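# Load two desk cartons onto cart, park in yellow bay

## Task

Move both cartons from the desk onto the utility cart so that neither one overhangs any edge of the cart's trays, then bring the cart into the yellow bay with every one of its four wheels fully within the taped outline and none resting on the tape. At the end the robot must not be holding or touching anything it picked up, must not be what keeps any of this in place, must have released everything and backed away, and must be upright, neither fallen nor leaning.

## Robot and tools

Robot: a Hello Robot Stretch 3 with a single arm. It has a two-wheel drive base (0.33 m long, 0.34 m wide), a lift that slides up and down a mast, and a telescoping arm that reaches out to the robot's right side. The gripper cannot be moved forward by the arm, so drive the base to get there. Turning in place pivots about the point between the drive wheels, 0.05 m behind the front edge. When stowed (arm in, wrist folded) the wrist pokes out at most 0.06 m past the right side and a spin sweeps a 0.28 m radius; an unfolded, level wrist reaches farther than that.

Frames: the base frame sits on the floor between the drive wheels, with x ahead, y to the left and z up. hand_pose uses this frame and marks the spot where the closed fingertips meet; with all wrist joints at zero its x axis points up, y back toward the mast, z to the rear. The fingertip pads are round, 0.04 m wide. The odometry frame is the base frame as it stood when the scene began.

execute_actions: argument actions is a list holding one action or none (empty just reports state and images). One action can hold base, joints, or both; these start together and may finish at different times. base takes exactly one key: translate_m is a straight drive offset in metres from the base's position in the latest reported state, forward positive, -1 to 1; rotate_rad is an in-place turn offset in radians, left (counter-clockwise from above) positive, -3.2 to 3.2. Sideways motion is impossible. joints is a single dictionary of absolute targets keyed by joint name: lift_m 0 to 1.1 m (arm height); arm_m 0 to 0.52 m (extension); wrist_yaw_rad -1.345 to 4.42 (0 along the arm, positive swings toward the front, 3.0 folds over the base); wrist_pitch_rad -1.57 to 0.451 (0 level, negative tips fingers down); wrist_roll_rad -2.911 to 2.911 (0 has fingers side by side); gripper_m -0.089 to 0.179 (bigger is wider; the real fingertip gap is about 0.007 m less when nearly shut and 0.025 m less when fully open, and zero below 0.007); head_pan_rad -3.953 to 1.73 (0 ahead, positive left, -1.57 faces along the arm); head_tilt_rad -1.53 to 0.419 (negative looks down). contact_limits is optional and only accepts arm_m: a motor effort percentage, 1 to 100, at which arm motion halts (contact_stop); lower is softer but too low halts immediately. cameras picks images: head_camera, nav_camera, wrist_camera or all; omitted/null means all, [] means none. A bad key or out-of-range number rejects the whole call. Anything left out may still be driving toward an older target. No action runs past 15 s. If a result reports a stop, the remaining motion calls in that same reply are skipped.

wait: seconds, 0 to 10; commands nothing and returns state and images. zoom_image: camera plus region [x0, y0, x1, y1] in pixels of that camera's newest full image, origin top-left, at most 504 by 504. finished_scene: scene, the number of the scene being closed; it is final and reports success. The world keeps running while you think, holding the last command.

Result lines: base_status and joint_status tell how each motion ended. done means reached (for the base, wheels turned the full amount even if slipping). off_target means it stopped short and may still be pushing. After contact_stop, time_out or torque_fault the old target is dropped. on_its_own covers things not commanded in this call; its held at value is the target, not the position. Lift and arm halt on a firm push and go slack until commanded again; a slack lift may sag under load or keep pressing. Base, wrist and head never auto-stop. A wrist servo pushed hard for several seconds shuts off for 10 s (torque_fault) and goes limp. motor_effort is percent of max, positive toward larger joint values, peak in brackets; readings carry fixed bias and noise. Positive wheel effort pushes forward. lidar_m: 12 distances from the base origin, 30-degree sectors starting straight ahead and going counter-clockwise (4th left, 7th behind, 10th right), '-' for nothing, plane 0.17 m high, range 0.15 to 12 m; blind to glass and to the robot, may miss thin legs; own parts can block sectors 5, 6, 9, 10. wrist_depth_mm and head_depth_mm are 7x7 grids of median depth from top left (head image is sideways). base_odometry comes from wheels only; heading runs -3.142 to 3.142, left positive; turned_by_wheels and turned_by_imu give turn since the previous result; base_tilt shows forward/right lean in degrees with a few degrees of fixed bias.

Speed: the base is fast (0.30 m/s, 1.9 rad/s) only with lift_m under 0.30, arm_m under 0.03 and wrist_yaw_rad over 2.54; otherwise 0.10 m/s and 0.63 rad/s.

Gripper: to hold, command less than the object's width (smaller squeezes more); to let go, open at least 0.02 beyond where the pads touched. Neither the reading nor done proves a grasp. Over-squeezing triggers a force cutback and things may slip; send a new value to squeeze again.

Cautions: fold or unfold the wrist only with lift_m 0.32 to 0.95, wrist_pitch_rad -0.4 and roll near 0; once folded the lift may drop to 0.25. Keep pitch at -0.5 or lower if yaw is under -0.4. Pushing into something solid with the gripper above roughly 0.45 m can tip the robot, more so with a raised contact limit or a repeat push. Driving while gripping or pushing something fixed, or snagging furniture (especially reversing), can tip it: reverse the last move in small steps, free the gripper, and if still leaning lower the lift to about 0.2. Avoid drops, slams and very hard pushes. Loose objects may occasionally get nudged by something. Faster robot motion is better.

Each tool is called after ">>>" as name(argument=value, ...) on one line, values as JSON.

## Session

>>> execute_actions(actions=[])

Scene clock: 0.00 s.
base_odometry: x=+0.000 y=+0.000 heading=+0.000 (m, m, rad; odometry frame)
turned_by_wheels: +0.000 (rad since the last result)
turned_by_imu: +0.000 (rad since the last result)
base_tilt: forward=+1.5 right=+0.9 (deg)
lidar_m: 0.96 1.24 2.04 2.15 1.90 1.68 1.24 1.82 1.63 1.64 1.95 1.36
head_depth_mm: 1795 2335 2838 2871 2450 2231 2238 / 1819 2283 2921 2997 2446 1335 971 / 1801 2482 3108 3082 2425 1374 930 / 1807 2331 3161 3144 2494 1436 989 / 1818 2474 3301 3299 3224 1441 1327 / 1810 2648 3401 3380 3355 1356 1377 / 1814 2648 3414 3330 3380 3276 2267
base_status: not commanded
joint_positions: lift_m=+0.449 arm_m=+0.000 wrist_yaw_rad=+2.813 wrist_pitch_rad=-0.508 wrist_roll_rad=-0.010 gripper_m=+0.037 head_pan_rad=+0.018 head_tilt_rad=-0.011
joint_status: not commanded
motor_effort: left_wheel=-1 right_wheel=+0 lift_m=+19 arm_m=+0 wrist_yaw_rad=+0 wrist_pitch_rad=+4 wrist_roll_rad=+0 gripper_m=-1 head_pan_rad=+0 head_tilt_rad=+0 (%)
hand_pose: x=+0.0473 y=+0.0558 z=+0.4424 quat_wxyz=(+0.287, +0.701, +0.065, +0.650) (m; base frame)
wrist_depth_mm: - - - - - - - / - - - - - - - / - - - - - - - / 862 - 860 854 879 882 874 / 722 - 741 724 733 736 737 / 620 636 - 610 621 628 626 / 543 546 - 547 548 553 544
pictures: head_camera (sideways: a quarter turn clockwise sets it upright), nav_camera (sideways: a quarter turn counterclockwise sets it upright), wrist_camera
Images, in order (width x height): head_camera 896x504, nav_camera 672x504, wrist_camera 644x364.

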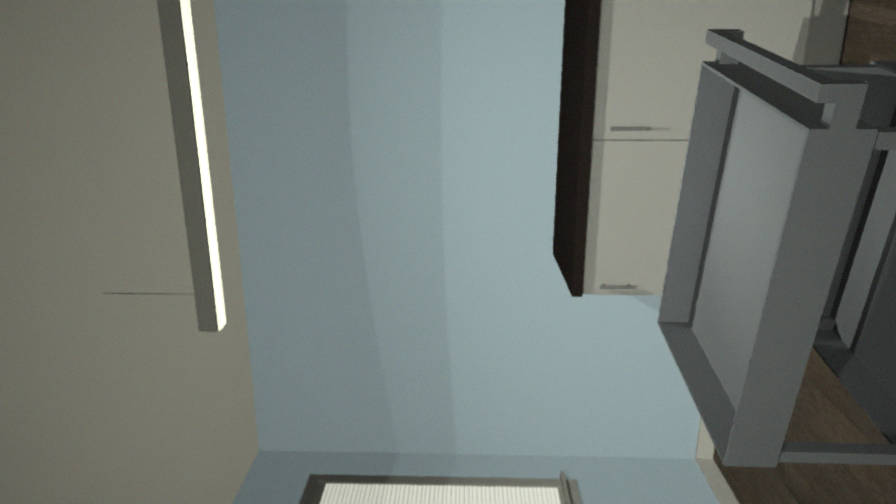

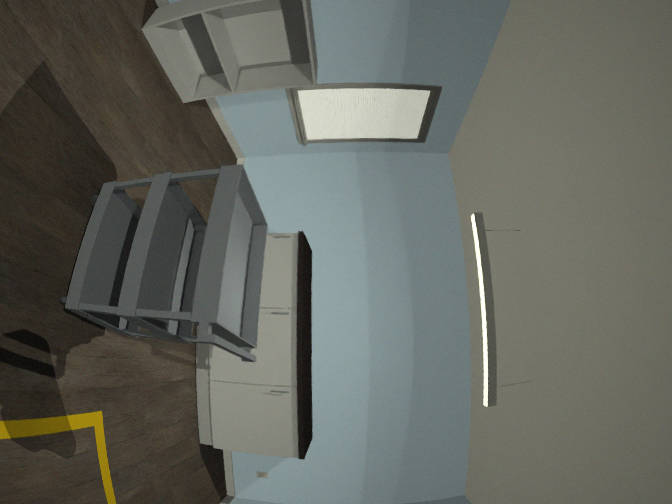

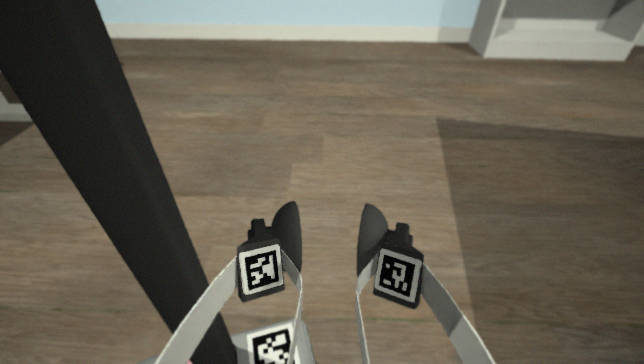

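>>> execute_actions(actions=[{"joints":{"head_pan_rad":-0.8,"head_tilt_rad":-0.7}}], cameras=["head_camera","nav_camera"])

>>> execute_actions(actions=[{"joints":{"head_pan_rad":-2.4,"head_tilt_rad":-0.5}}], cameras=["head_camera","nav_camera"])

Scene clock: 5.50 s.
base_odometry: x=+0.000 y=+0.000 heading=+0.000 (m, m, rad; odometry frame)
turned_by_wheels: +0.000 (rad since the last result)
turned_by_imu: +0.000 (rad since the last result)
base_tilt: forward=+1.4 right=+1.0 (deg)
lidar_m: 0.96 1.25 2.04 2.14 1.89 1.68 1.24 1.83 1.63 1.64 1.95 1.36
head_depth_mm: 1907 2033 2179 2122 1673 1399 1208 / 2174 2322 2525 2077 1682 1394 1202 / 2484 2650 2739 2101 1675 1396 1198 / 2859 3145 2785 2103 1677 1394 1203 / 2892 3099 2809 2092 1676 1403 1212 / 2599 2406 2617 2088 1686 1397 1206 / 2485 2255 2461 2117 1667 1393 1197
base_status: not commanded
joint_positions: lift_m=+0.449 arm_m=+0.000 wrist_yaw_rad=+2.813 wrist_pitch_rad=-0.508 wrist_roll_rad=-0.010 gripper_m=+0.037 head_pan_rad=-0.793 head_tilt_rad=-0.691
joint_status: all done
motor_effort: left_wheel=-1(1) right_wheel=+0(1) lift_m=+19(19) arm_m=+0(0) wrist_yaw_rad=-1(1) wrist_pitch_rad=+4(4) wrist_roll_rad=+0(0) gripper_m=+0(0) head_pan_rad=-2(30) head_tilt_rad=-3(29) (%)
hand_pose: x=+0.0473 y=+0.0558 z=+0.4424 quat_wxyz=(+0.287, +0.701, +0.065, +0.650) (m; base frame)
wrist_depth_mm: - - - - - - - / - - - - - - - / - - - - - - - / 868 - 883 874 875 876 862 / 732 - 749 738 751 719 722 / 614 616 - 607 630 631 629 / 545 547 - 552 553 550 544
pictures: head_camera (sideways: a quarter turn clockwise sets it upright), nav_camera (sideways: a quarter turn counterclockwise sets it upright)
Images, in order (width x height): head_camera 896x504, nav_camera 672x504.

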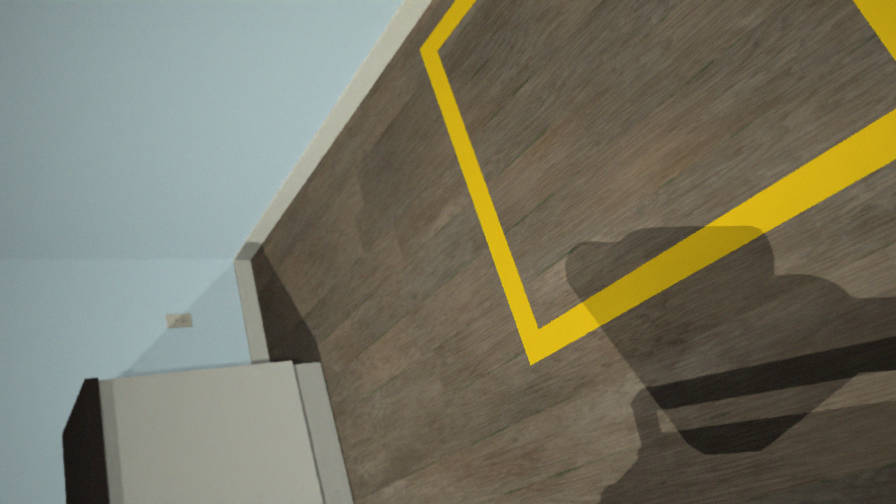

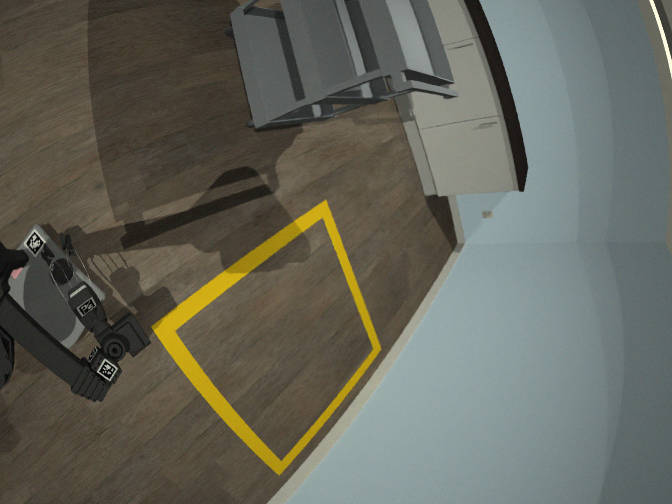

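Scene clock: 6.83 s.
base_odometry: x=+0.000 y=+0.000 heading=+0.000 (m, m, rad; odometry frame)
turned_by_wheels: +0.000 (rad since the last result)
turned_by_imu: +0.000 (rad since the last result)
base_tilt: forward=+1.3 right=+1.0 (deg)
lidar_m: 0.96 1.24 2.05 2.15 1.89 1.68 1.24 1.82 1.63 1.64 1.95 1.37
head_depth_mm: 1845 1979 2097 2248 2080 1615 1334 / 1772 1951 2157 2382 2064 1634 1338 / 1671 1792 1937 2183 2081 1614 1336 / 1565 1703 1853 2053 2051 1605 1337 / 1484 1599 1744 1878 1983 1599 1332 / 1414 1513 1644 1772 1901 1625 1318 / 1339 1433 1551 1667 1825 1601 1329
base_status: not commanded
joint_positions: lift_m=+0.449 arm_m=+0.000 wrist_yaw_rad=+2.813 wrist_pitch_rad=-0.508 wrist_roll_rad=-0.010 gripper_m=+0.037 head_pan_rad=-2.393 head_tilt_rad=-0.508
joint_status: all done
motor_effort: left_wheel=-1(1) right_wheel=+0(0) lift_m=+19(19) arm_m=+0(0) wrist_yaw_rad=+0(0) wrist_pitch_rad=+4(4) wrist_roll_rad=+0(1) gripper_m=-1(0) head_pan_rad=-3(29) head_tilt_rad=+3(14) (%)
hand_pose: x=+0.0473 y=+0.0558 z=+0.4424 quat_wxyz=(+0.287, +0.701, +0.065, +0.650) (m; base frame)
wrist_depth_mm: - - - - - - - / - - - - - - - / - - - - - - - / 868 - 867 867 885 855 876 / 717 - 749 720 729 735 738 / 622 616 - 604 621 625 626 / 539 550 - 553 545 547 548
pictures: head_camera (sideways: a quarter turn clockwise sets it upright), nav_camera (sideways: a quarter turn counterclockwise sets it upright)
Images, in order (width x height): head_camera 896x504, nav_camera 672x504.

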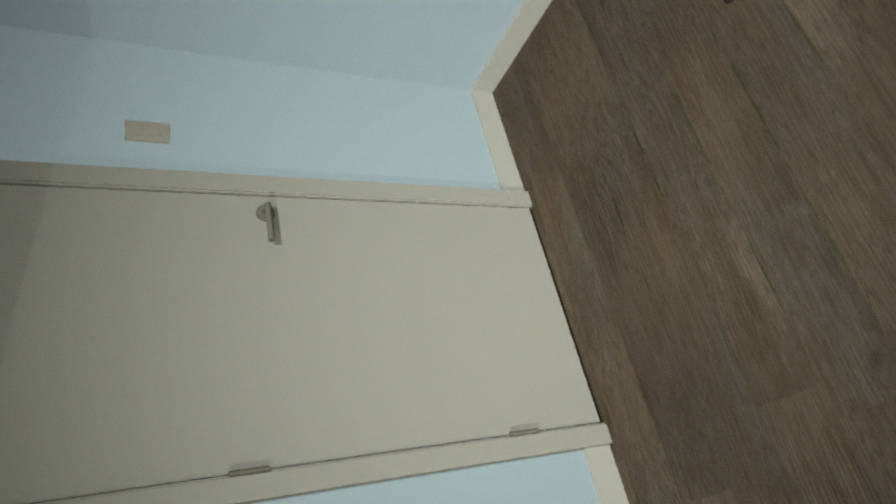

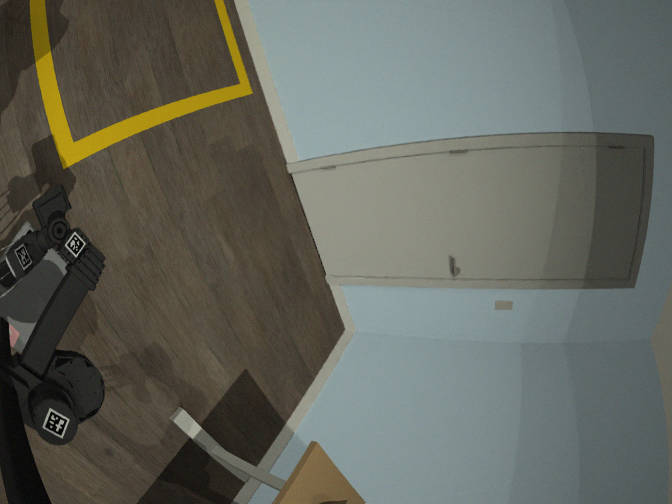

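>>> execute_actions(actions=[{"joints":{"head_pan_rad":-3.6,"head_tilt_rad":-0.5}}], cameras=["head_camera","nav_camera"])

Scene clock: 11.57 s.
base_odometry: x=+0.000 y=+0.000 heading=+0.000 (m, m, rad; odometry frame)
turned_by_wheels: +0.000 (rad since the last result)
turned_by_imu: +0.000 (rad since the last result)
base_tilt: forward=+1.4 right=+1.0 (deg)
lidar_m: 0.96 1.24 2.05 2.14 1.90 1.68 1.24 1.83 1.64 1.64 1.95 1.36
head_depth_mm: 1469 1615 1742 1277 1985 1630 1330 / 1442 1573 1715 1280 1974 1609 1337 / 1433 1572 1684 1276 1975 1604 1342 / 1433 1540 1666 1272 1899 1605 1331 / 1399 1521 1636 1273 1890 1621 1334 / 1384 1493 1612 1181 1838 1567 1329 / 1371 1479 1589 1165 1425 1571 1326
base_status: not commanded
joint_positions: lift_m=+0.449 arm_m=+0.000 wrist_yaw_rad=+2.813 wrist_pitch_rad=-0.508 wrist_roll_rad=-0.010 gripper_m=+0.037 head_pan_rad=-3.593 head_tilt_rad=-0.508
joint_status: all done
motor_effort: left_wheel=-1(1) right_wheel=+0(0) lift_m=+19(19) arm_m=+0(0) wrist_yaw_rad=+0(0) wrist_pitch_rad=+4(4) wrist_roll_rad=+0(0) gripper_m=-1(0) head_pan_rad=-3(30) head_tilt_rad=+4(5) (%)
hand_pose: x=+0.0473 y=+0.0558 z=+0.4424 quat_wxyz=(+0.287, +0.701, +0.065, +0.650) (m; base frame)
wrist_depth_mm: - - - - - - - / - - - - - - - / - - - - - - - / 866 - 873 867 871 878 886 / 719 - 751 726 739 730 732 / 615 617 - 608 626 631 616 / 543 553 - 551 553 548 553
pictures: head_camera (sideways: a quarter turn clockwise sets it upright), nav_camera (sideways: a quarter turn counterclockwise sets it upright)
Images, in order (width x height): head_camera 896x504, nav_camera 672x504.

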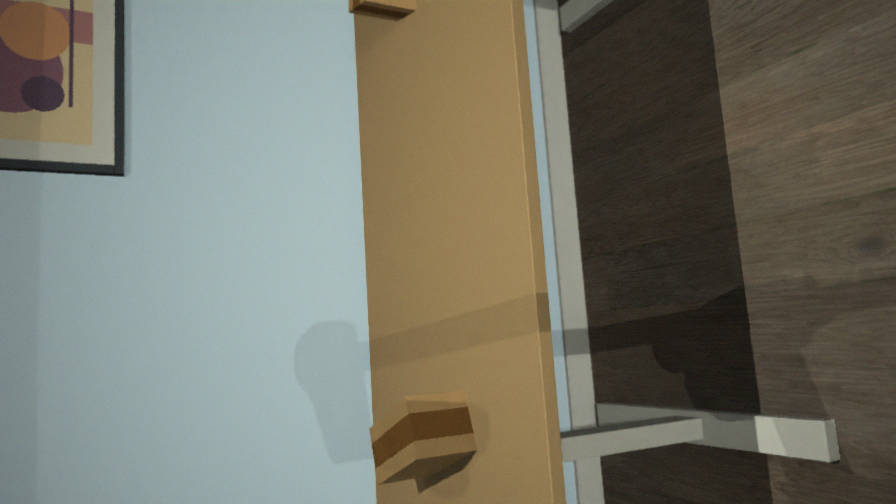

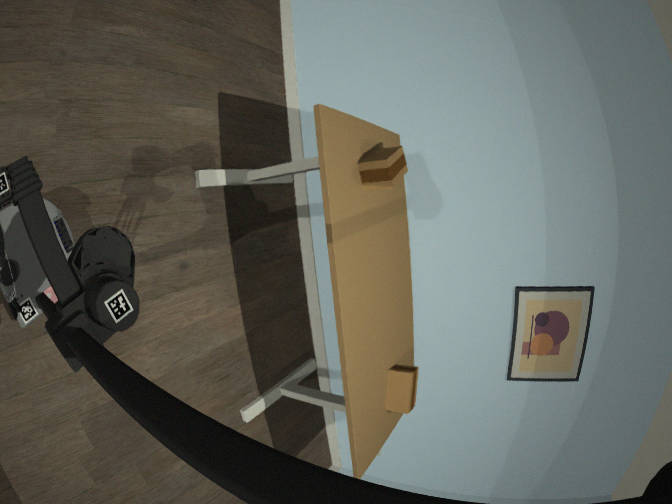

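>>> execute_actions(actions=[{"joints":{"head_pan_rad":-0.05,"head_tilt_rad":-0.65}}], cameras=["head_camera","nav_camera"])

Scene clock: 38.80 s.
base_odometry: x=+0.000 y=+0.000 heading=+0.000 (m, m, rad; odometry frame)
turned_by_wheels: +0.000 (rad since the last result)
turned_by_imu: +0.000 (rad since the last result)
base_tilt: forward=+1.3 right=+0.9 (deg)
lidar_m: 0.96 1.24 2.04 2.14 1.90 1.68 1.24 1.83 1.64 1.64 1.95 1.36
head_depth_mm: 2489 2189 2414 2253 1760 1448 1225 / 2546 2226 2390 2242 1749 1441 1220 / 2585 2269 1160 1434 1602 1443 1236 / 2655 2322 1216 1438 1506 1450 1231 / 2720 2303 1285 1426 1610 1442 1228 / 2776 3076 1355 1489 1632 1451 1227 / 2882 3214 1263 2098 1710 1443 1226
base_status: not commanded
joint_positions: lift_m=+0.449 arm_m=+0.000 wrist_yaw_rad=+2.813 wrist_pitch_rad=-0.508 wrist_roll_rad=-0.010 gripper_m=+0.037 head_pan_rad=-0.057 head_tilt_rad=-0.642
joint_status: all done
motor_effort: left_wheel=-1(0) right_wheel=+0(0) lift_m=+19(19) arm_m=+0(0) wrist_yaw_rad=+0(0) wrist_pitch_rad=+4(4) wrist_roll_rad=+0(1) gripper_m=+0(1) head_pan_rad=+2(30) head_tilt_rad=-3(11) (%)
hand_pose: x=+0.0473 y=+0.0558 z=+0.4424 quat_wxyz=(+0.287, +0.701, +0.065, +0.650) (m; base frame)
wrist_depth_mm: - - - - - - - / - - - - - - - / - - - - - - - / 861 - 872 897 869 879 862 / 727 - 752 718 750 742 736 / 626 619 - 606 624 627 628 / 533 546 - 547 545 548 550
pictures: head_camera (sideways: a quarter turn clockwise sets it upright), nav_camera (sideways: a quarter turn counterclockwise sets it upright)
Images, in order (width x height): head_camera 896x504, nav_camera 672x504.

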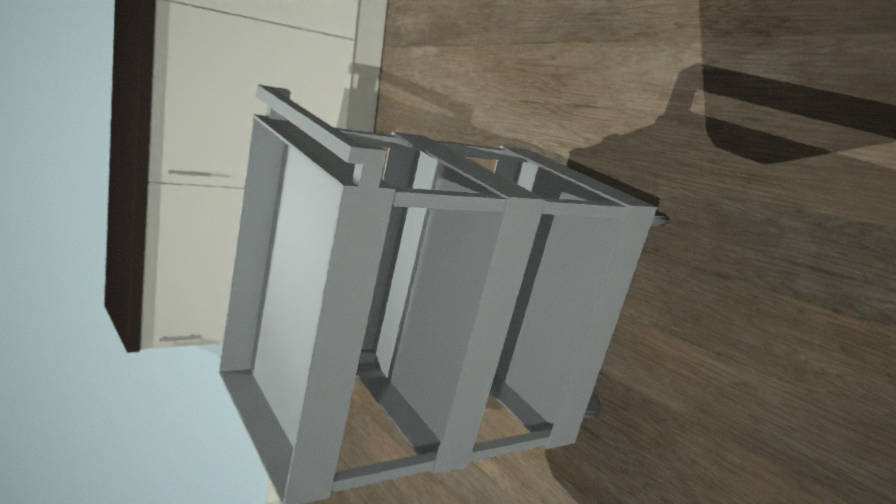

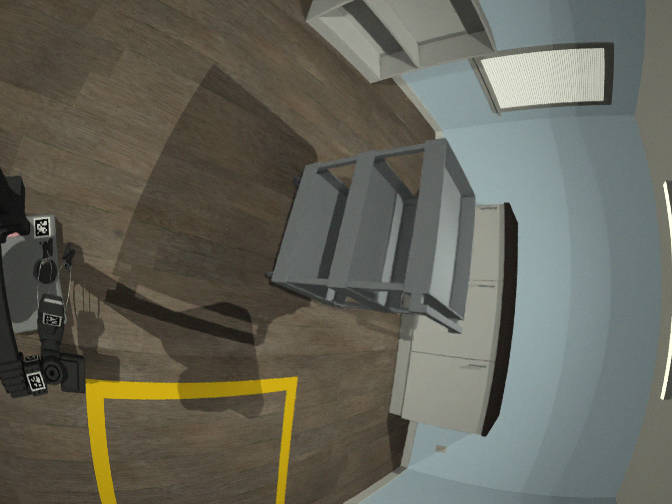

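>>> execute_actions(actions=[{"base":{"translate_m":0.15},"joints":{"wrist_pitch_rad":-0.4,"lift_m":0.4}}], cameras=[])

>>> execute_actions(actions=[{"base":{"rotate_rad":1.25},"joints":{"wrist_yaw_rad":0,"head_pan_rad":-1.5,"head_tilt_rad":-0.8,"gripper_m":0.12}}], cameras=[])

>>> execute_actions(actions=[{"base":{"translate_m":0.17},"joints":{"wrist_pitch_rad":0,"lift_m":0.2,"arm_m":0.1}}])

Scene clock: 52.03 s.
base_odometry: x=+0.150 y=+0.000 heading=+0.000 (m, m, rad; odometry frame)
turned_by_wheels: +0.000 (rad since the last result)
turned_by_imu: +0.000 (rad since the last result)
base_tilt: forward=+1.4 right=+1.1 (deg)
lidar_m: 0.81 1.06 1.94 2.10 1.67 1.82 1.39 1.88 1.68 1.68 2.01 1.03
head_depth_mm: 2412 2085 2284 2257 1754 1451 1240 / 2457 2108 1219 2103 1702 1443 1226 / 2449 2150 1222 957 1240 1379 1229 / 2546 2206 1229 1290 1239 1365 1221 / 2589 2268 1220 1331 1422 1383 1225 / 2666 2987 1216 1382 1467 1448 1228 / 2727 3053 1139 1331 1663 1447 1220
base_status: done
joint_positions: lift_m=+0.401 arm_m=+0.000 wrist_yaw_rad=+2.813 wrist_pitch_rad=-0.420 wrist_roll_rad=-0.010 gripper_m=+0.037 head_pan_rad=-0.057 head_tilt_rad=-0.642
joint_status: all done
motor_effort: left_wheel=-1(5) right_wheel=+0(2) lift_m=+8(17) arm_m=+0(0) wrist_yaw_rad=+0(0) wrist_pitch_rad=+5(5) wrist_roll_rad=+0(0) gripper_m=-1(0) head_pan_rad=+2(2) head_tilt_rad=-2(4) (%)
hand_pose: x=+0.0512 y=+0.0672 z=+0.4129 quat_wxyz=(+0.259, +0.703, +0.034, +0.662) (m; base frame)
wrist_depth_mm: - - - - - - - / - - - - - - - / - - - - - - - / 886 900 916 911 904 935 918 / 731 - 745 743 765 738 744 / 618 597 623 604 627 620 623 / 524 530 547 535 530 534 533
pictures: none
No camera images: the call's "cameras" was empty. Leave "cameras" out to get every camera's image.

Scene clock: 54.97 s.
base_odometry: x=+0.150 y=+0.000 heading=+1.250 (m, m, rad; odometry frame)
turned_by_wheels: +1.250 (rad since the last result)
turned_by_imu: +1.245 (rad since the last result)
base_tilt: forward=+1.4 right=+1.0 (deg)
lidar_m: 2.09 2.16 1.67 1.40 1.88 1.72 1.68 1.74 2.34 0.82 0.86 1.93
head_depth_mm: 2016 2258 2378 1865 1556 1325 1161 / 2017 2277 2364 1872 1549 1328 1152 / 1995 2210 2383 1868 1553 1328 1158 / 1999 1180 953 1531 1483 1323 1149 / 1988 1203 962 1223 1433 1321 1151 / 2024 1230 1021 1258 1442 1316 1154 / 2030 1222 1334 1261 1473 1317 1147
base_status: done
joint_positions: lift_m=+0.401 arm_m=+0.000 wrist_yaw_rad=+0.003 wrist_pitch_rad=-0.420 wrist_roll_rad=-0.010 gripper_m=+0.120 head_pan_rad=-1.493 head_tilt_rad=-0.790
joint_status: all done
motor_effort: left_wheel=-3(9) right_wheel=+1(3) lift_m=+8(8) arm_m=+0(0) wrist_yaw_rad=-3(7) wrist_pitch_rad=+6(6) wrist_roll_rad=+0(1) gripper_m=+0(94) head_pan_rad=-3(29) head_tilt_rad=-2(12) (%)
hand_pose: x=-0.0209 y=-0.3690 z=+0.4129 quat_wxyz=(+0.696, +0.149, -0.687, -0.146) (m; base frame)
wrist_depth_mm: - - 508 - - - - / - - - - - - - / 824 865 859 - - - - / 895 816 698 864 936 923 934 / 721 732 741 742 747 754 741 / 611 618 620 612 619 640 631 / 523 527 528 534 539 532 540
pictures: none
No camera images: the call's "cameras" was empty. Leave "cameras" out to get every camera's image.

Scene clock: 57.83 s.
base_odometry: x=+0.204 y=+0.161 heading=+1.250 (m, m, rad; odometry frame)
turned_by_wheels: +0.000 (rad since the last result)
turned_by_imu: +0.000 (rad since the last result)
base_tilt: forward=+1.4 right=+1.1 (deg)
lidar_m: 1.92 1.99 1.58 1.82 1.43 1.92 1.85 1.91 2.45 0.81 0.89 1.78
head_depth_mm: 1970 2228 2351 1872 1543 1323 1155 / 2001 2134 2173 1883 1562 1323 1154 / 1997 1179 898 1265 1480 1321 1174 / 2003 1197 1030 1226 1433 1321 1156 / 2001 1225 1026 1255 1441 1319 1155 / 2003 1228 1346 1257 1470 1322 1152 / 2530 1166 1292 1260 1488 1320 1154
base_status: done
joint_positions: lift_m=+0.201 arm_m=+0.100 wrist_yaw_rad=+0.002 wrist_pitch_rad=-0.023 wrist_roll_rad=-0.010 gripper_m=+0.120 head_pan_rad=-1.493 head_tilt_rad=-0.790
joint_status: all done
motor_effort: left_wheel=-4(7) right_wheel=+1(4) lift_m=+8(7) arm_m=+2(2) wrist_yaw_rad=-3(3) wrist_pitch_rad=+6(6) wrist_roll_rad=+0(0) gripper_m=+0(0) head_pan_rad=-3(2) head_tilt_rad=-3(4) (%)
hand_pose: x=-0.0209 y=-0.5003 z=+0.3094 quat_wxyz=(+0.711, +0.009, -0.703, -0.008) (m; base frame)
wrist_depth_mm: 518 483 456 430 - - - / - 646 619 573 - - - / - - - - - - - / - 873 954 918 - - - / 839 563 514 493 - - - / 656 647 673 610 701 738 711 / 509 522 522 529 535 535 540
pictures: head_camera (sideways: a quarter turn clockwise sets it upright), nav_camera (sideways: a quarter turn counterclockwise sets it upright), wrist_camera
Images, in order (width x height): head_camera 896x504, nav_camera 672x504, wrist_camera 644x364.

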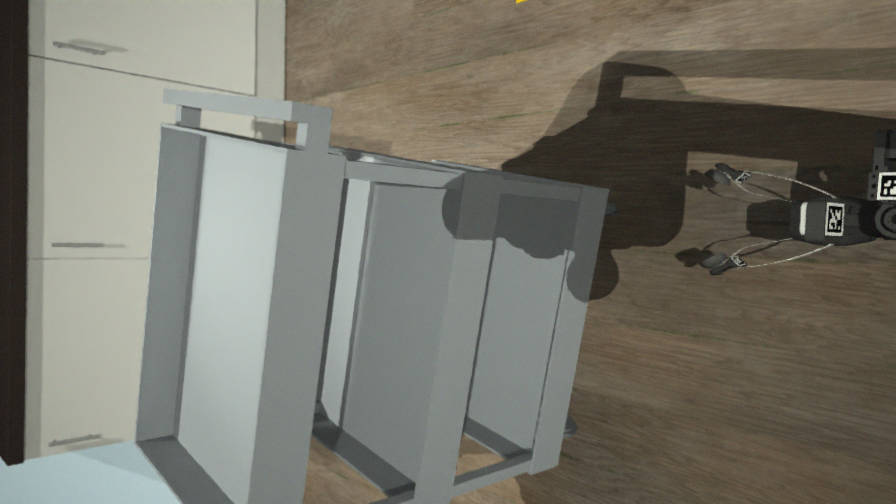

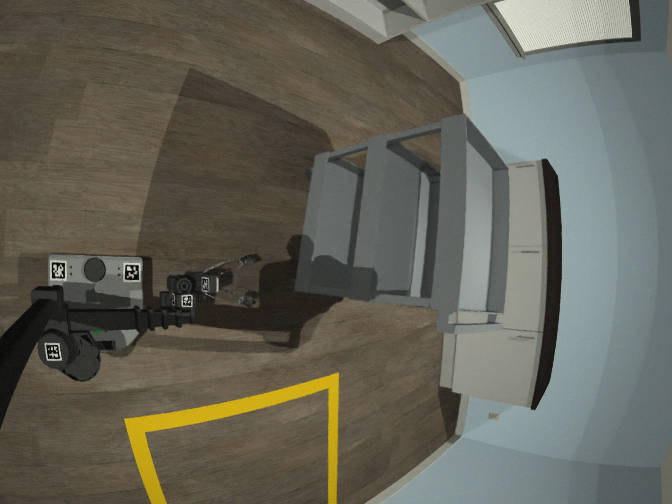

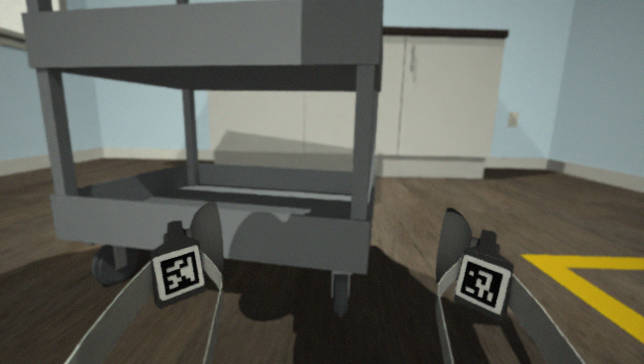

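>>> execute_actions(actions=[{"base":{"translate_m":-0.04},"joints":{"arm_m":0.36}}], cameras=["head_camera","wrist_camera"])

Scene clock: 65.80 s.
base_odometry: x=+0.191 y=+0.123 heading=+1.250 (m, m, rad; odometry frame)
turned_by_wheels: +0.000 (rad since the last result)
turned_by_imu: -0.001 (rad since the last result)
base_tilt: forward=+1.4 right=+1.0 (deg)
lidar_m: 1.96 2.03 1.60 1.83 1.43 1.87 1.81 1.87 2.45 0.81 0.87 1.81
head_depth_mm: 1985 2235 2363 1879 1546 1314 1154 / 1995 2197 2271 1880 1549 1323 1160 / 2015 1188 950 1552 1513 - 1154 / 1999 1191 1026 1225 1436 1318 1155 / 1982 1219 1021 1265 1428 1333 1152 / 2007 1230 1344 1254 1486 1318 1157 / 2481 1192 1305 1271 1464 1323 1154
base_status: done
joint_positions: lift_m=+0.201 arm_m=+0.360 wrist_yaw_rad=+0.002 wrist_pitch_rad=-0.022 wrist_roll_rad=-0.010 gripper_m=+0.120 head_pan_rad=-1.493 head_tilt_rad=-0.790
joint_status: all done
motor_effort: left_wheel=-3(10) right_wheel=+1(2) lift_m=+8(8) arm_m=+2(1) wrist_yaw_rad=-1(2) wrist_pitch_rad=+6(6) wrist_roll_rad=+0(0) gripper_m=+0(0) head_pan_rad=-2(3) head_tilt_rad=-3(3) (%)
hand_pose: x=-0.0210 y=-0.7603 z=+0.3096 quat_wxyz=(+0.711, +0.009, -0.703, -0.008) (m; base frame)
wrist_depth_mm: 277 272 266 210 - - - / - 656 630 396 - - - / - - - 601 - - - / - 732 - 616 - - - / 537 580 589 510 - - - / 402 402 411 342 683 755 709 / 286 263 249 235 527 537 544
pictures: head_camera (sideways: a quarter turn clockwise sets it upright), wrist_camera
Images, in order (width x height): head_camera 896x504, wrist_camera 644x364.

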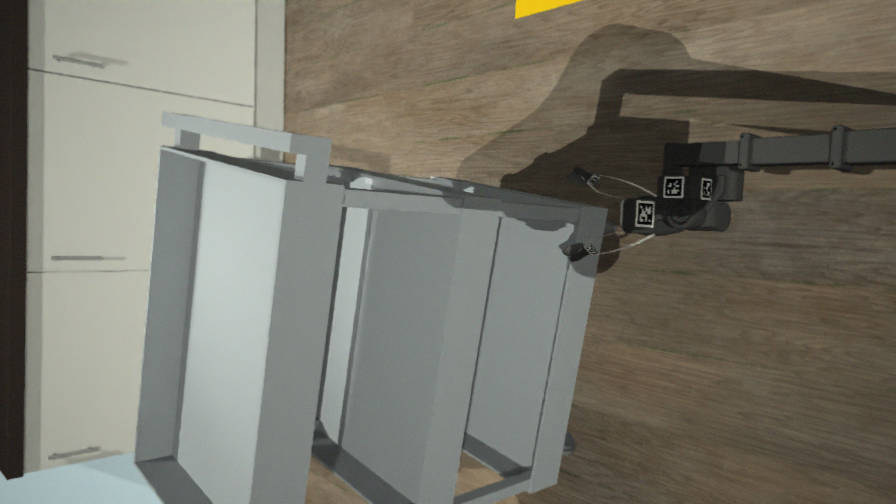

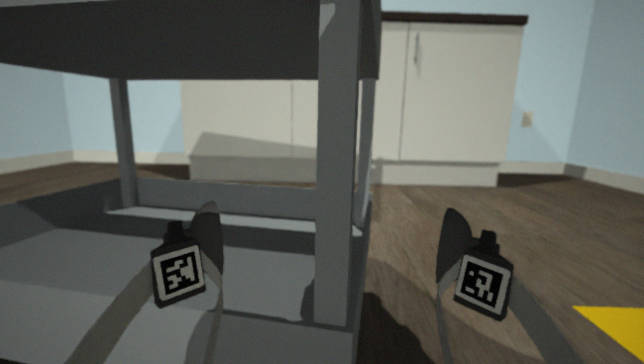

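>>> execute_actions(actions=[{"joints":{"arm_m":0.47}}], cameras=[])

>>> execute_actions(actions=[{"joints":{"gripper_m":0.0}}], cameras=["head_camera","wrist_camera"])

Scene clock: 72.53 s.
base_odometry: x=+0.191 y=+0.123 heading=+1.250 (m, m, rad; odometry frame)
turned_by_wheels: +0.000 (rad since the last result)
turned_by_imu: +0.000 (rad since the last result)
base_tilt: forward=+1.4 right=+1.2 (deg)
lidar_m: 1.96 2.02 1.60 1.82 1.42 1.87 1.81 1.87 2.45 0.81 0.88 1.82
head_depth_mm: 2001 2250 2335 1872 1555 1324 1164 / 1990 2207 2274 1861 1543 1318 1160 / 2001 1193 948 1561 1536 1299 1153 / 2016 1190 1025 1235 1442 1320 1151 / 1989 1221 1022 1262 1448 1331 1158 / 2002 1225 1353 1260 1466 1319 1158 / 2449 1198 1300 1266 1478 1316 1157
base_status: not commanded
joint_positions: lift_m=+0.201 arm_m=+0.470 wrist_yaw_rad=+0.002 wrist_pitch_rad=-0.022 wrist_roll_rad=-0.010 gripper_m=+0.120 head_pan_rad=-1.493 head_tilt_rad=-0.790
joint_status: all done
motor_effort: left_wheel=-3(4) right_wheel=+1(1) lift_m=+8(8) arm_m=+2(2) wrist_yaw_rad=-2(1) wrist_pitch_rad=+6(6) wrist_roll_rad=+0(1) gripper_m=+0(0) head_pan_rad=-2(3) head_tilt_rad=-4(3) (%)
hand_pose: x=-0.0210 y=-0.8703 z=+0.3096 quat_wxyz=(+0.711, +0.009, -0.703, -0.008) (m; base frame)
wrist_depth_mm: 278 273 265 93 - - - / - - - 97 - - - / - - - 100 - - - / - - - 103 - - - / 540 578 583 107 - - - / 399 401 406 111 647 747 711 / 307 313 314 114 527 533 544
pictures: none
No camera images: the call's "cameras" was empty. Leave "cameras" out to get every camera's image.

Scene clock: 74.23 s.
base_odometry: x=+0.191 y=+0.123 heading=+1.250 (m, m, rad; odometry frame)
turned_by_wheels: +0.000 (rad since the last result)
turned_by_imu: +0.000 (rad since the last result)
base_tilt: forward=+1.3 right=+1.0 (deg)
lidar_m: 1.97 2.03 1.60 1.83 1.42 1.87 1.81 1.87 2.45 0.81 0.88 1.82
head_depth_mm: 2000 2253 2339 1867 1555 1323 1151 / 1989 2209 2286 1872 1550 1325 1159 / 1988 1188 941 1558 1584 1284 1153 / 1971 1191 1021 1220 1425 1328 1148 / 2009 1219 1022 1264 1438 1312 1152 / 2003 1225 1340 1266 1478 1326 1159 / 2467 1198 1306 1270 1467 1318 1151
base_status: not commanded
joint_positions: lift_m=+0.201 arm_m=+0.470 wrist_yaw_rad=+0.000 wrist_pitch_rad=-0.022 wrist_roll_rad=-0.010 gripper_m=+0.001 head_pan_rad=-1.493 head_tilt_rad=-0.790
joint_status: all done
motor_effort: left_wheel=-5(4) right_wheel=+2(2) lift_m=+8(8) arm_m=+2(2) wrist_yaw_rad=+0(3) wrist_pitch_rad=+6(6) wrist_roll_rad=+0(0) gripper_m=-19(100) head_pan_rad=-2(2) head_tilt_rad=-2(3) (%)
hand_pose: x=-0.0215 y=-0.8704 z=+0.3096 quat_wxyz=(+0.711, +0.008, -0.703, -0.008) (m; base frame)
wrist_depth_mm: 277 274 267 93 - - - / - - - 96 - - - / - - - 100 - - - / - - - 103 - - - / 533 571 581 106 - - - / 400 405 390 110 610 700 719 / 308 313 316 115 524 534 542
pictures: head_camera (sideways: a quarter turn clockwise sets it upright), wrist_camera
Images, in order (width x height): head_camera 896x504, wrist_camera 644x364.

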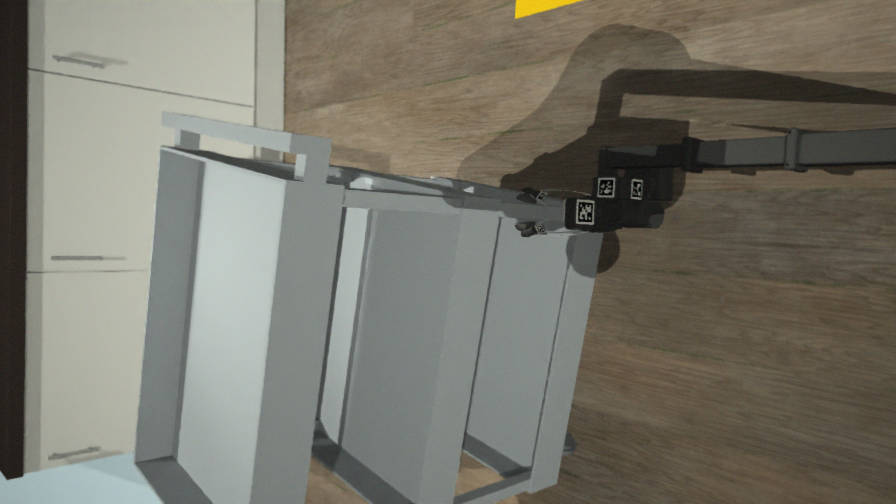

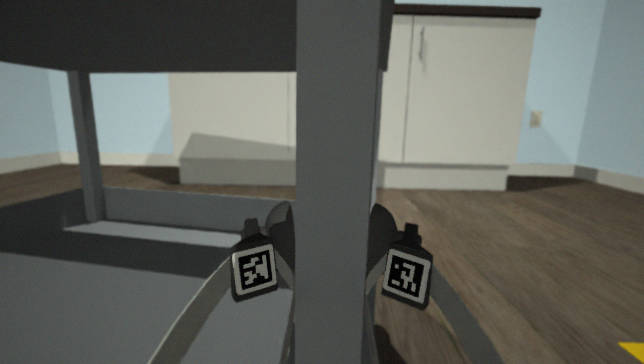

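Fingers hold the post. Pull in.

>>> execute_actions(actions=[{"base":{"translate_m":-0.2},"joints":{"arm_m":0.3}}])

Scene clock: 81.67 s.
base_odometry: x=+0.128 y=-0.066 heading=+1.250 (m, m, rad; odometry frame)
turned_by_wheels: +0.001 (rad since the last result)
turned_by_imu: +0.001 (rad since the last result)
base_tilt: forward=+1.5 right=+1.1 (deg)
lidar_m: 2.16 2.23 1.71 1.38 1.88 1.65 1.61 1.66 2.25 0.65 0.71 2.00
head_depth_mm: 1989 2255 2378 1877 1545 1322 1158 / 1997 2211 2277 1871 1555 1317 1158 / 2000 2157 909 1503 1508 1372 1157 / 2002 1120 911 1123 1086 1270 1154 / 2015 1131 907 1148 1308 1295 1146 / 2016 1148 904 1184 1304 1320 1157 / 2022 1161 846 1182 1361 1318 1154
base_status: done
joint_positions: lift_m=+0.201 arm_m=+0.300 wrist_yaw_rad=+0.097 wrist_pitch_rad=-0.023 wrist_roll_rad=-0.010 gripper_m=+0.001 head_pan_rad=-1.493 head_tilt_rad=-0.791
joint_status: all done
on_its_own: wrist_yaw_rad is held at +0.065, not at your +0.000, by its stall guard, which is still easing
motor_effort: left_wheel=+11(31) right_wheel=-10(28) lift_m=+9(9) arm_m=+1(8) wrist_yaw_rad=-33(67) wrist_pitch_rad=+6(7) wrist_roll_rad=+0(0) gripper_m=-16(22) head_pan_rad=-2(2) head_tilt_rad=-3(3) (%)
hand_pose: x=+0.0032 y=-0.6993 z=+0.3095 quat_wxyz=(+0.711, +0.042, -0.702, +0.026) (m; base frame)
wrist_depth_mm: 276 271 268 107 329 - - / - 648 - 111 - - - / - - - 115 - - - / - 712 - 119 - - - / 526 575 603 123 925 - - / 397 406 389 128 696 704 713 / 311 314 314 134 510 531 539
pictures: head_camera (sideways: a quarter turn clockwise sets it upright), nav_camera (sideways: a quarter turn counterclockwise sets it upright), wrist_camera
Images, in order (width x height): head_camera 896x504, nav_camera 672x504, wrist_camera 644x364.

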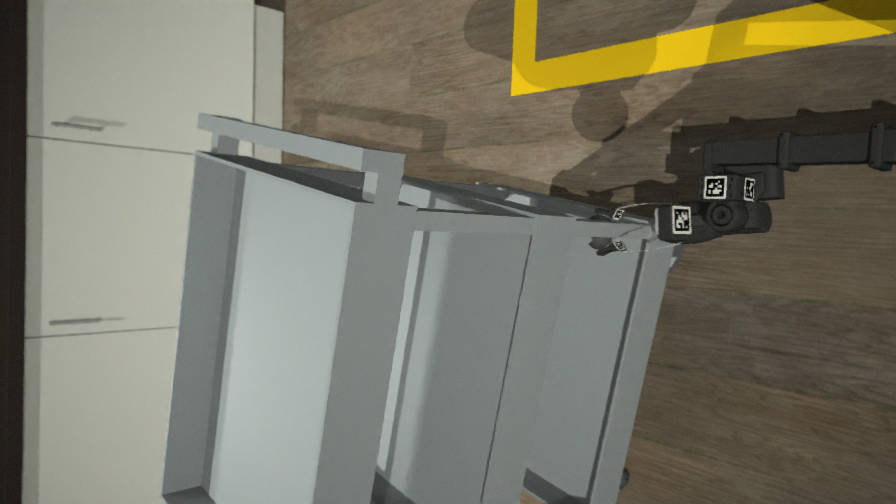

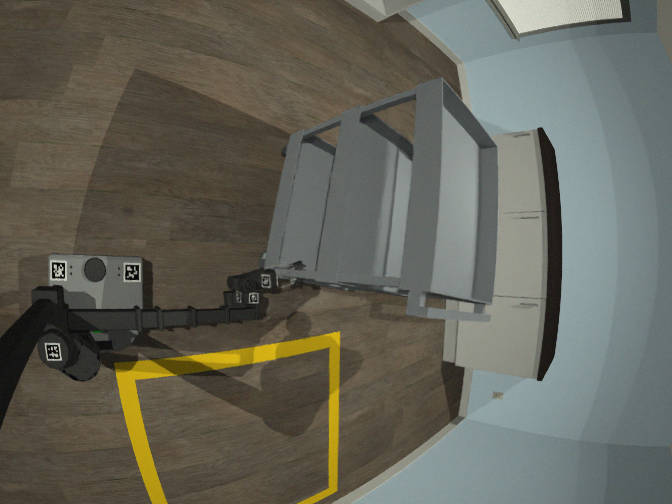

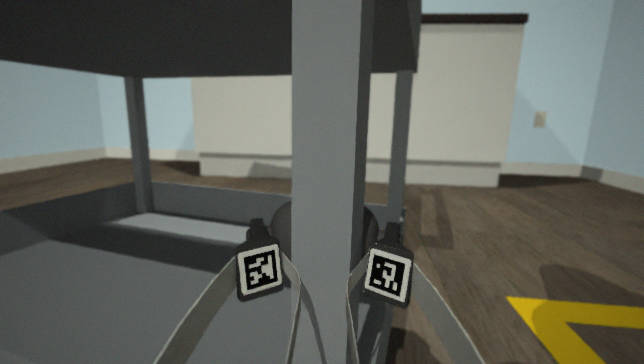

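>>> execute_actions(actions=[{"base":{"translate_m":-0.12},"joints":{"wrist_yaw_rad":0.7,"gripper_m":0.008}}], cameras=["head_camera","wrist_camera"])

Scene clock: 94.00 s.
base_odometry: x=+0.090 y=-0.180 heading=+1.250 (m, m, rad; odometry frame)
turned_by_wheels: +0.000 (rad since the last result)
turned_by_imu: +0.000 (rad since the last result)
base_tilt: forward=+1.4 right=+1.1 (deg)
lidar_m: 2.28 2.36 1.79 1.37 1.88 1.53 1.49 1.54 2.07 0.60 0.61 2.11
head_depth_mm: 2020 2265 2329 1883 1541 1324 1156 / 2012 2276 2317 1880 1550 1318 1160 / 2010 2225 2333 1862 1536 1374 1149 / 2017 2146 866 1252 1449 1329 1152 / 2021 2161 909 783 1002 1238 1153 / 2020 1108 904 1087 1056 1269 1156 / 2016 1118 904 1115 1276 1289 1155
base_status: done
joint_positions: lift_m=+0.201 arm_m=+0.300 wrist_yaw_rad=+0.759 wrist_pitch_rad=-0.021 wrist_roll_rad=-0.010 gripper_m=+0.008 head_pan_rad=-1.493 head_tilt_rad=-0.791
joint_status: wrist_yaw_rad off_target (ended at +0.759, target +0.700); the others done
on_its_own: wrist_yaw_rad is held at +0.753, not at your +0.700, by its stall guard, which is not easing now
motor_effort: left_wheel=+4(36) right_wheel=-5(24) lift_m=+8(8) arm_m=+0(2) wrist_yaw_rad=-7(79) wrist_pitch_rad=+6(6) wrist_roll_rad=+1(0) gripper_m=-11(35) head_pan_rad=-3(2) head_tilt_rad=-2(3) (%)
hand_pose: x=+0.1545 y=-0.6306 z=+0.3099 quat_wxyz=(+0.663, +0.268, -0.650, +0.256) (m; base frame)
wrist_depth_mm: - - 263 111 253 247 241 / - - 619 115 556 - - / - - - 119 - - - / - - - 124 - - - / 929 933 601 126 592 514 415 / 662 671 392 131 421 426 361 / 511 517 292 138 321 256 325
pictures: head_camera (sideways: a quarter turn clockwise sets it upright), wrist_camera
Images, in order (width x height): head_camera 896x504, wrist_camera 644x364.

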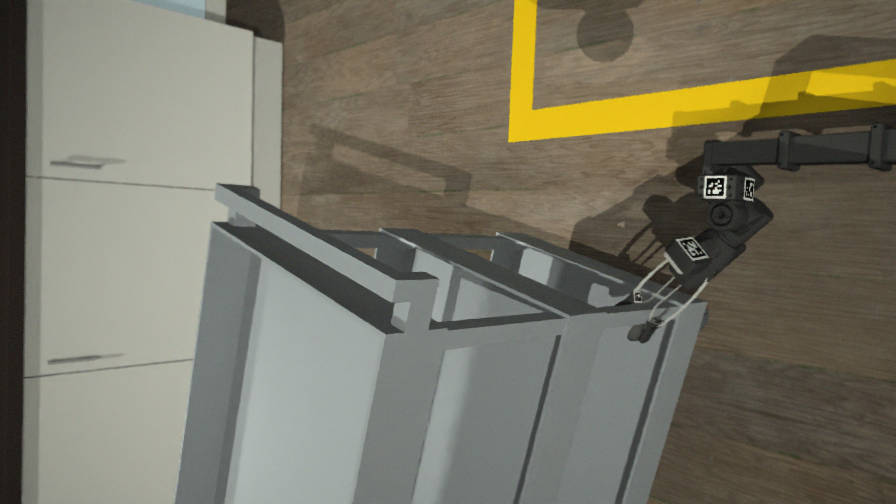

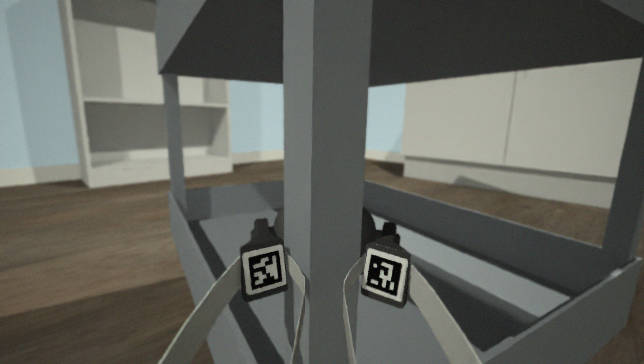

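>>> execute_actions(actions=[{"base":{"translate_m":-0.06},"joints":{"wrist_yaw_rad":1.35,"arm_m":0.39,"head_pan_rad":-1.2}}], cameras=[])

>>> execute_actions(actions=[{"base":{"translate_m":-0.4},"joints":{"wrist_yaw_rad":1.45,"arm_m":0.36,"gripper_m":-0.005}}])

Scene clock: 103.30 s.
base_odometry: x=+0.071 y=-0.237 heading=+1.251 (m, m, rad; odometry frame)
turned_by_wheels: +0.000 (rad since the last result)
turned_by_imu: +0.000 (rad since the last result)
base_tilt: forward=+1.4 right=+0.9 (deg)
lidar_m: 2.35 2.42 1.82 1.37 1.88 1.47 1.43 1.48 2.00 0.66 0.58 0.98
head_depth_mm: 1942 2121 2256 1870 1551 1337 1153 / 1989 2148 893 1720 1516 1273 1154 / 2049 2193 912 1088 1366 1282 1159 / 2119 1123 904 765 976 1244 1156 / 2205 1171 908 1115 1271 1299 1154 / 2860 1164 908 1178 1389 1318 1155 / 2954 1125 974 1235 1472 1313 1151
base_status: done
joint_positions: lift_m=+0.201 arm_m=+0.389 wrist_yaw_rad=+1.381 wrist_pitch_rad=-0.021 wrist_roll_rad=-0.010 gripper_m=+0.009 head_pan_rad=-1.207 head_tilt_rad=-0.791
joint_status: wrist_yaw_rad off_target (ended at +1.381, target +1.350); the others done
on_its_own: wrist_yaw_rad is at rest, and its effort (-33) is outside its rest range (-12 to +12)
motor_effort: left_wheel=+7(25) right_wheel=-6(14) lift_m=+8(8) arm_m=+4(5) wrist_yaw_rad=-33(84) wrist_pitch_rad=+6(6) wrist_roll_rad=+0(0) gripper_m=-14(15) head_pan_rad=+2(17) head_tilt_rad=-4(3) (%)
hand_pose: x=+0.2297 y=-0.5827 z=+0.3099 quat_wxyz=(+0.553, +0.454, -0.537, +0.447) (m; base frame)
wrist_depth_mm: - - - 111 254 248 242 / - - - 114 564 529 518 / - - - 118 - - - / - - - 122 - - - / 937 954 - 126 618 613 533 / 658 673 664 131 425 429 429 / 511 518 523 137 322 325 326
pictures: none
No camera images: the call's "cameras" was empty. Leave "cameras" out to get every camera's image.

Scene clock: 108.40 s.
base_odometry: x=-0.054 y=-0.617 heading=+1.251 (m, m, rad; odometry frame)
turned_by_wheels: +0.000 (rad since the last result)
turned_by_imu: +0.000 (rad since the last result)
base_tilt: forward=+1.5 right=+1.0 (deg)
lidar_m: 2.74 2.10 1.42 1.40 1.46 1.07 1.03 1.06 1.44 2.36 0.54 0.59
head_depth_mm: 1948 2167 2324 1872 1551 1348 1149 / 2006 2243 2335 1859 1552 1372 1158 / 2073 2329 2342 1808 1552 1356 1150 / 2132 2346 980 766 1476 1259 1152 / 2206 2395 908 764 983 1214 1159 / 2253 2495 903 763 987 1191 1157 / 2987 3142 909 700 986 1187 1158
base_status: done
joint_positions: lift_m=+0.201 arm_m=+0.360 wrist_yaw_rad=+1.505 wrist_pitch_rad=-0.021 wrist_roll_rad=-0.010 gripper_m=-0.004 head_pan_rad=-1.207 head_tilt_rad=-0.791
joint_status: wrist_yaw_rad off_target (ended at +1.505, target +1.450); the others done
on_its_own: wrist_yaw_rad is held at +1.496, not at your +1.450, by its stall guard, which is not easing now
motor_effort: left_wheel=+6(13) right_wheel=-7(22) lift_m=+8(9) arm_m=+0(4) wrist_yaw_rad=-11(39) wrist_pitch_rad=+6(6) wrist_roll_rad=+0(1) gripper_m=-16(75) head_pan_rad=+2(2) head_tilt_rad=-3(3) (%)
hand_pose: x=+0.2337 y=-0.5219 z=+0.3098 quat_wxyz=(+0.524, +0.486, -0.508, +0.480) (m; base frame)
wrist_depth_mm: - - 338 114 250 247 242 / - - - 118 542 - - / - - - 123 - - - / - - - 127 - - - / 925 959 718 130 617 524 - / 657 665 640 135 425 424 394 / 507 521 342 141 321 325 250
pictures: head_camera (sideways: a quarter turn clockwise sets it upright), nav_camera (sideways: a quarter turn counterclockwise sets it upright), wrist_camera
Images, in order (width x height): head_camera 896x504, nav_camera 672x504, wrist_camera 644x364.

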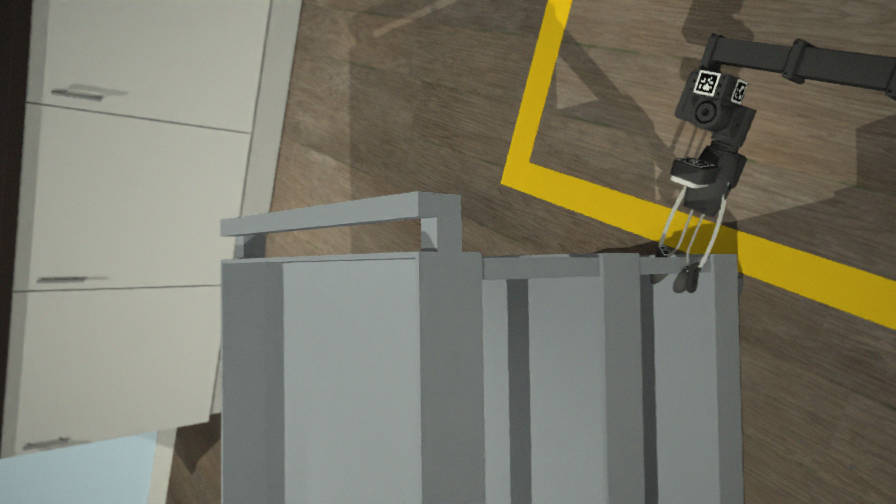

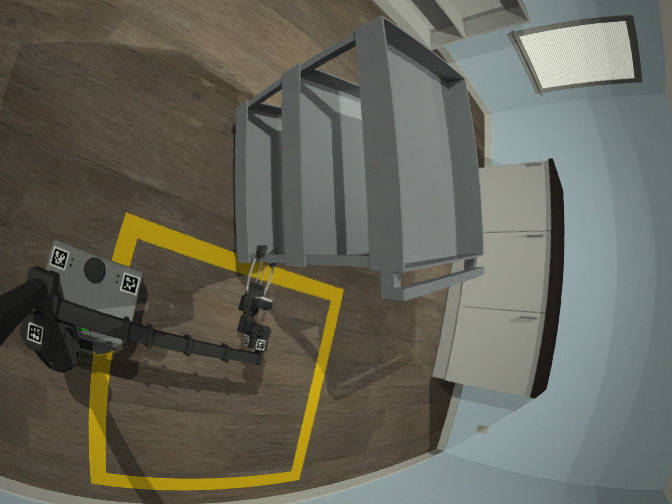

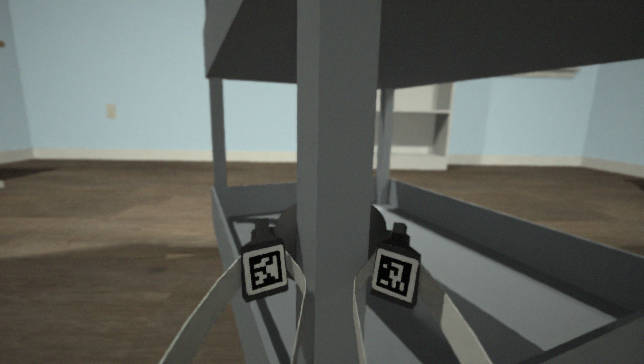

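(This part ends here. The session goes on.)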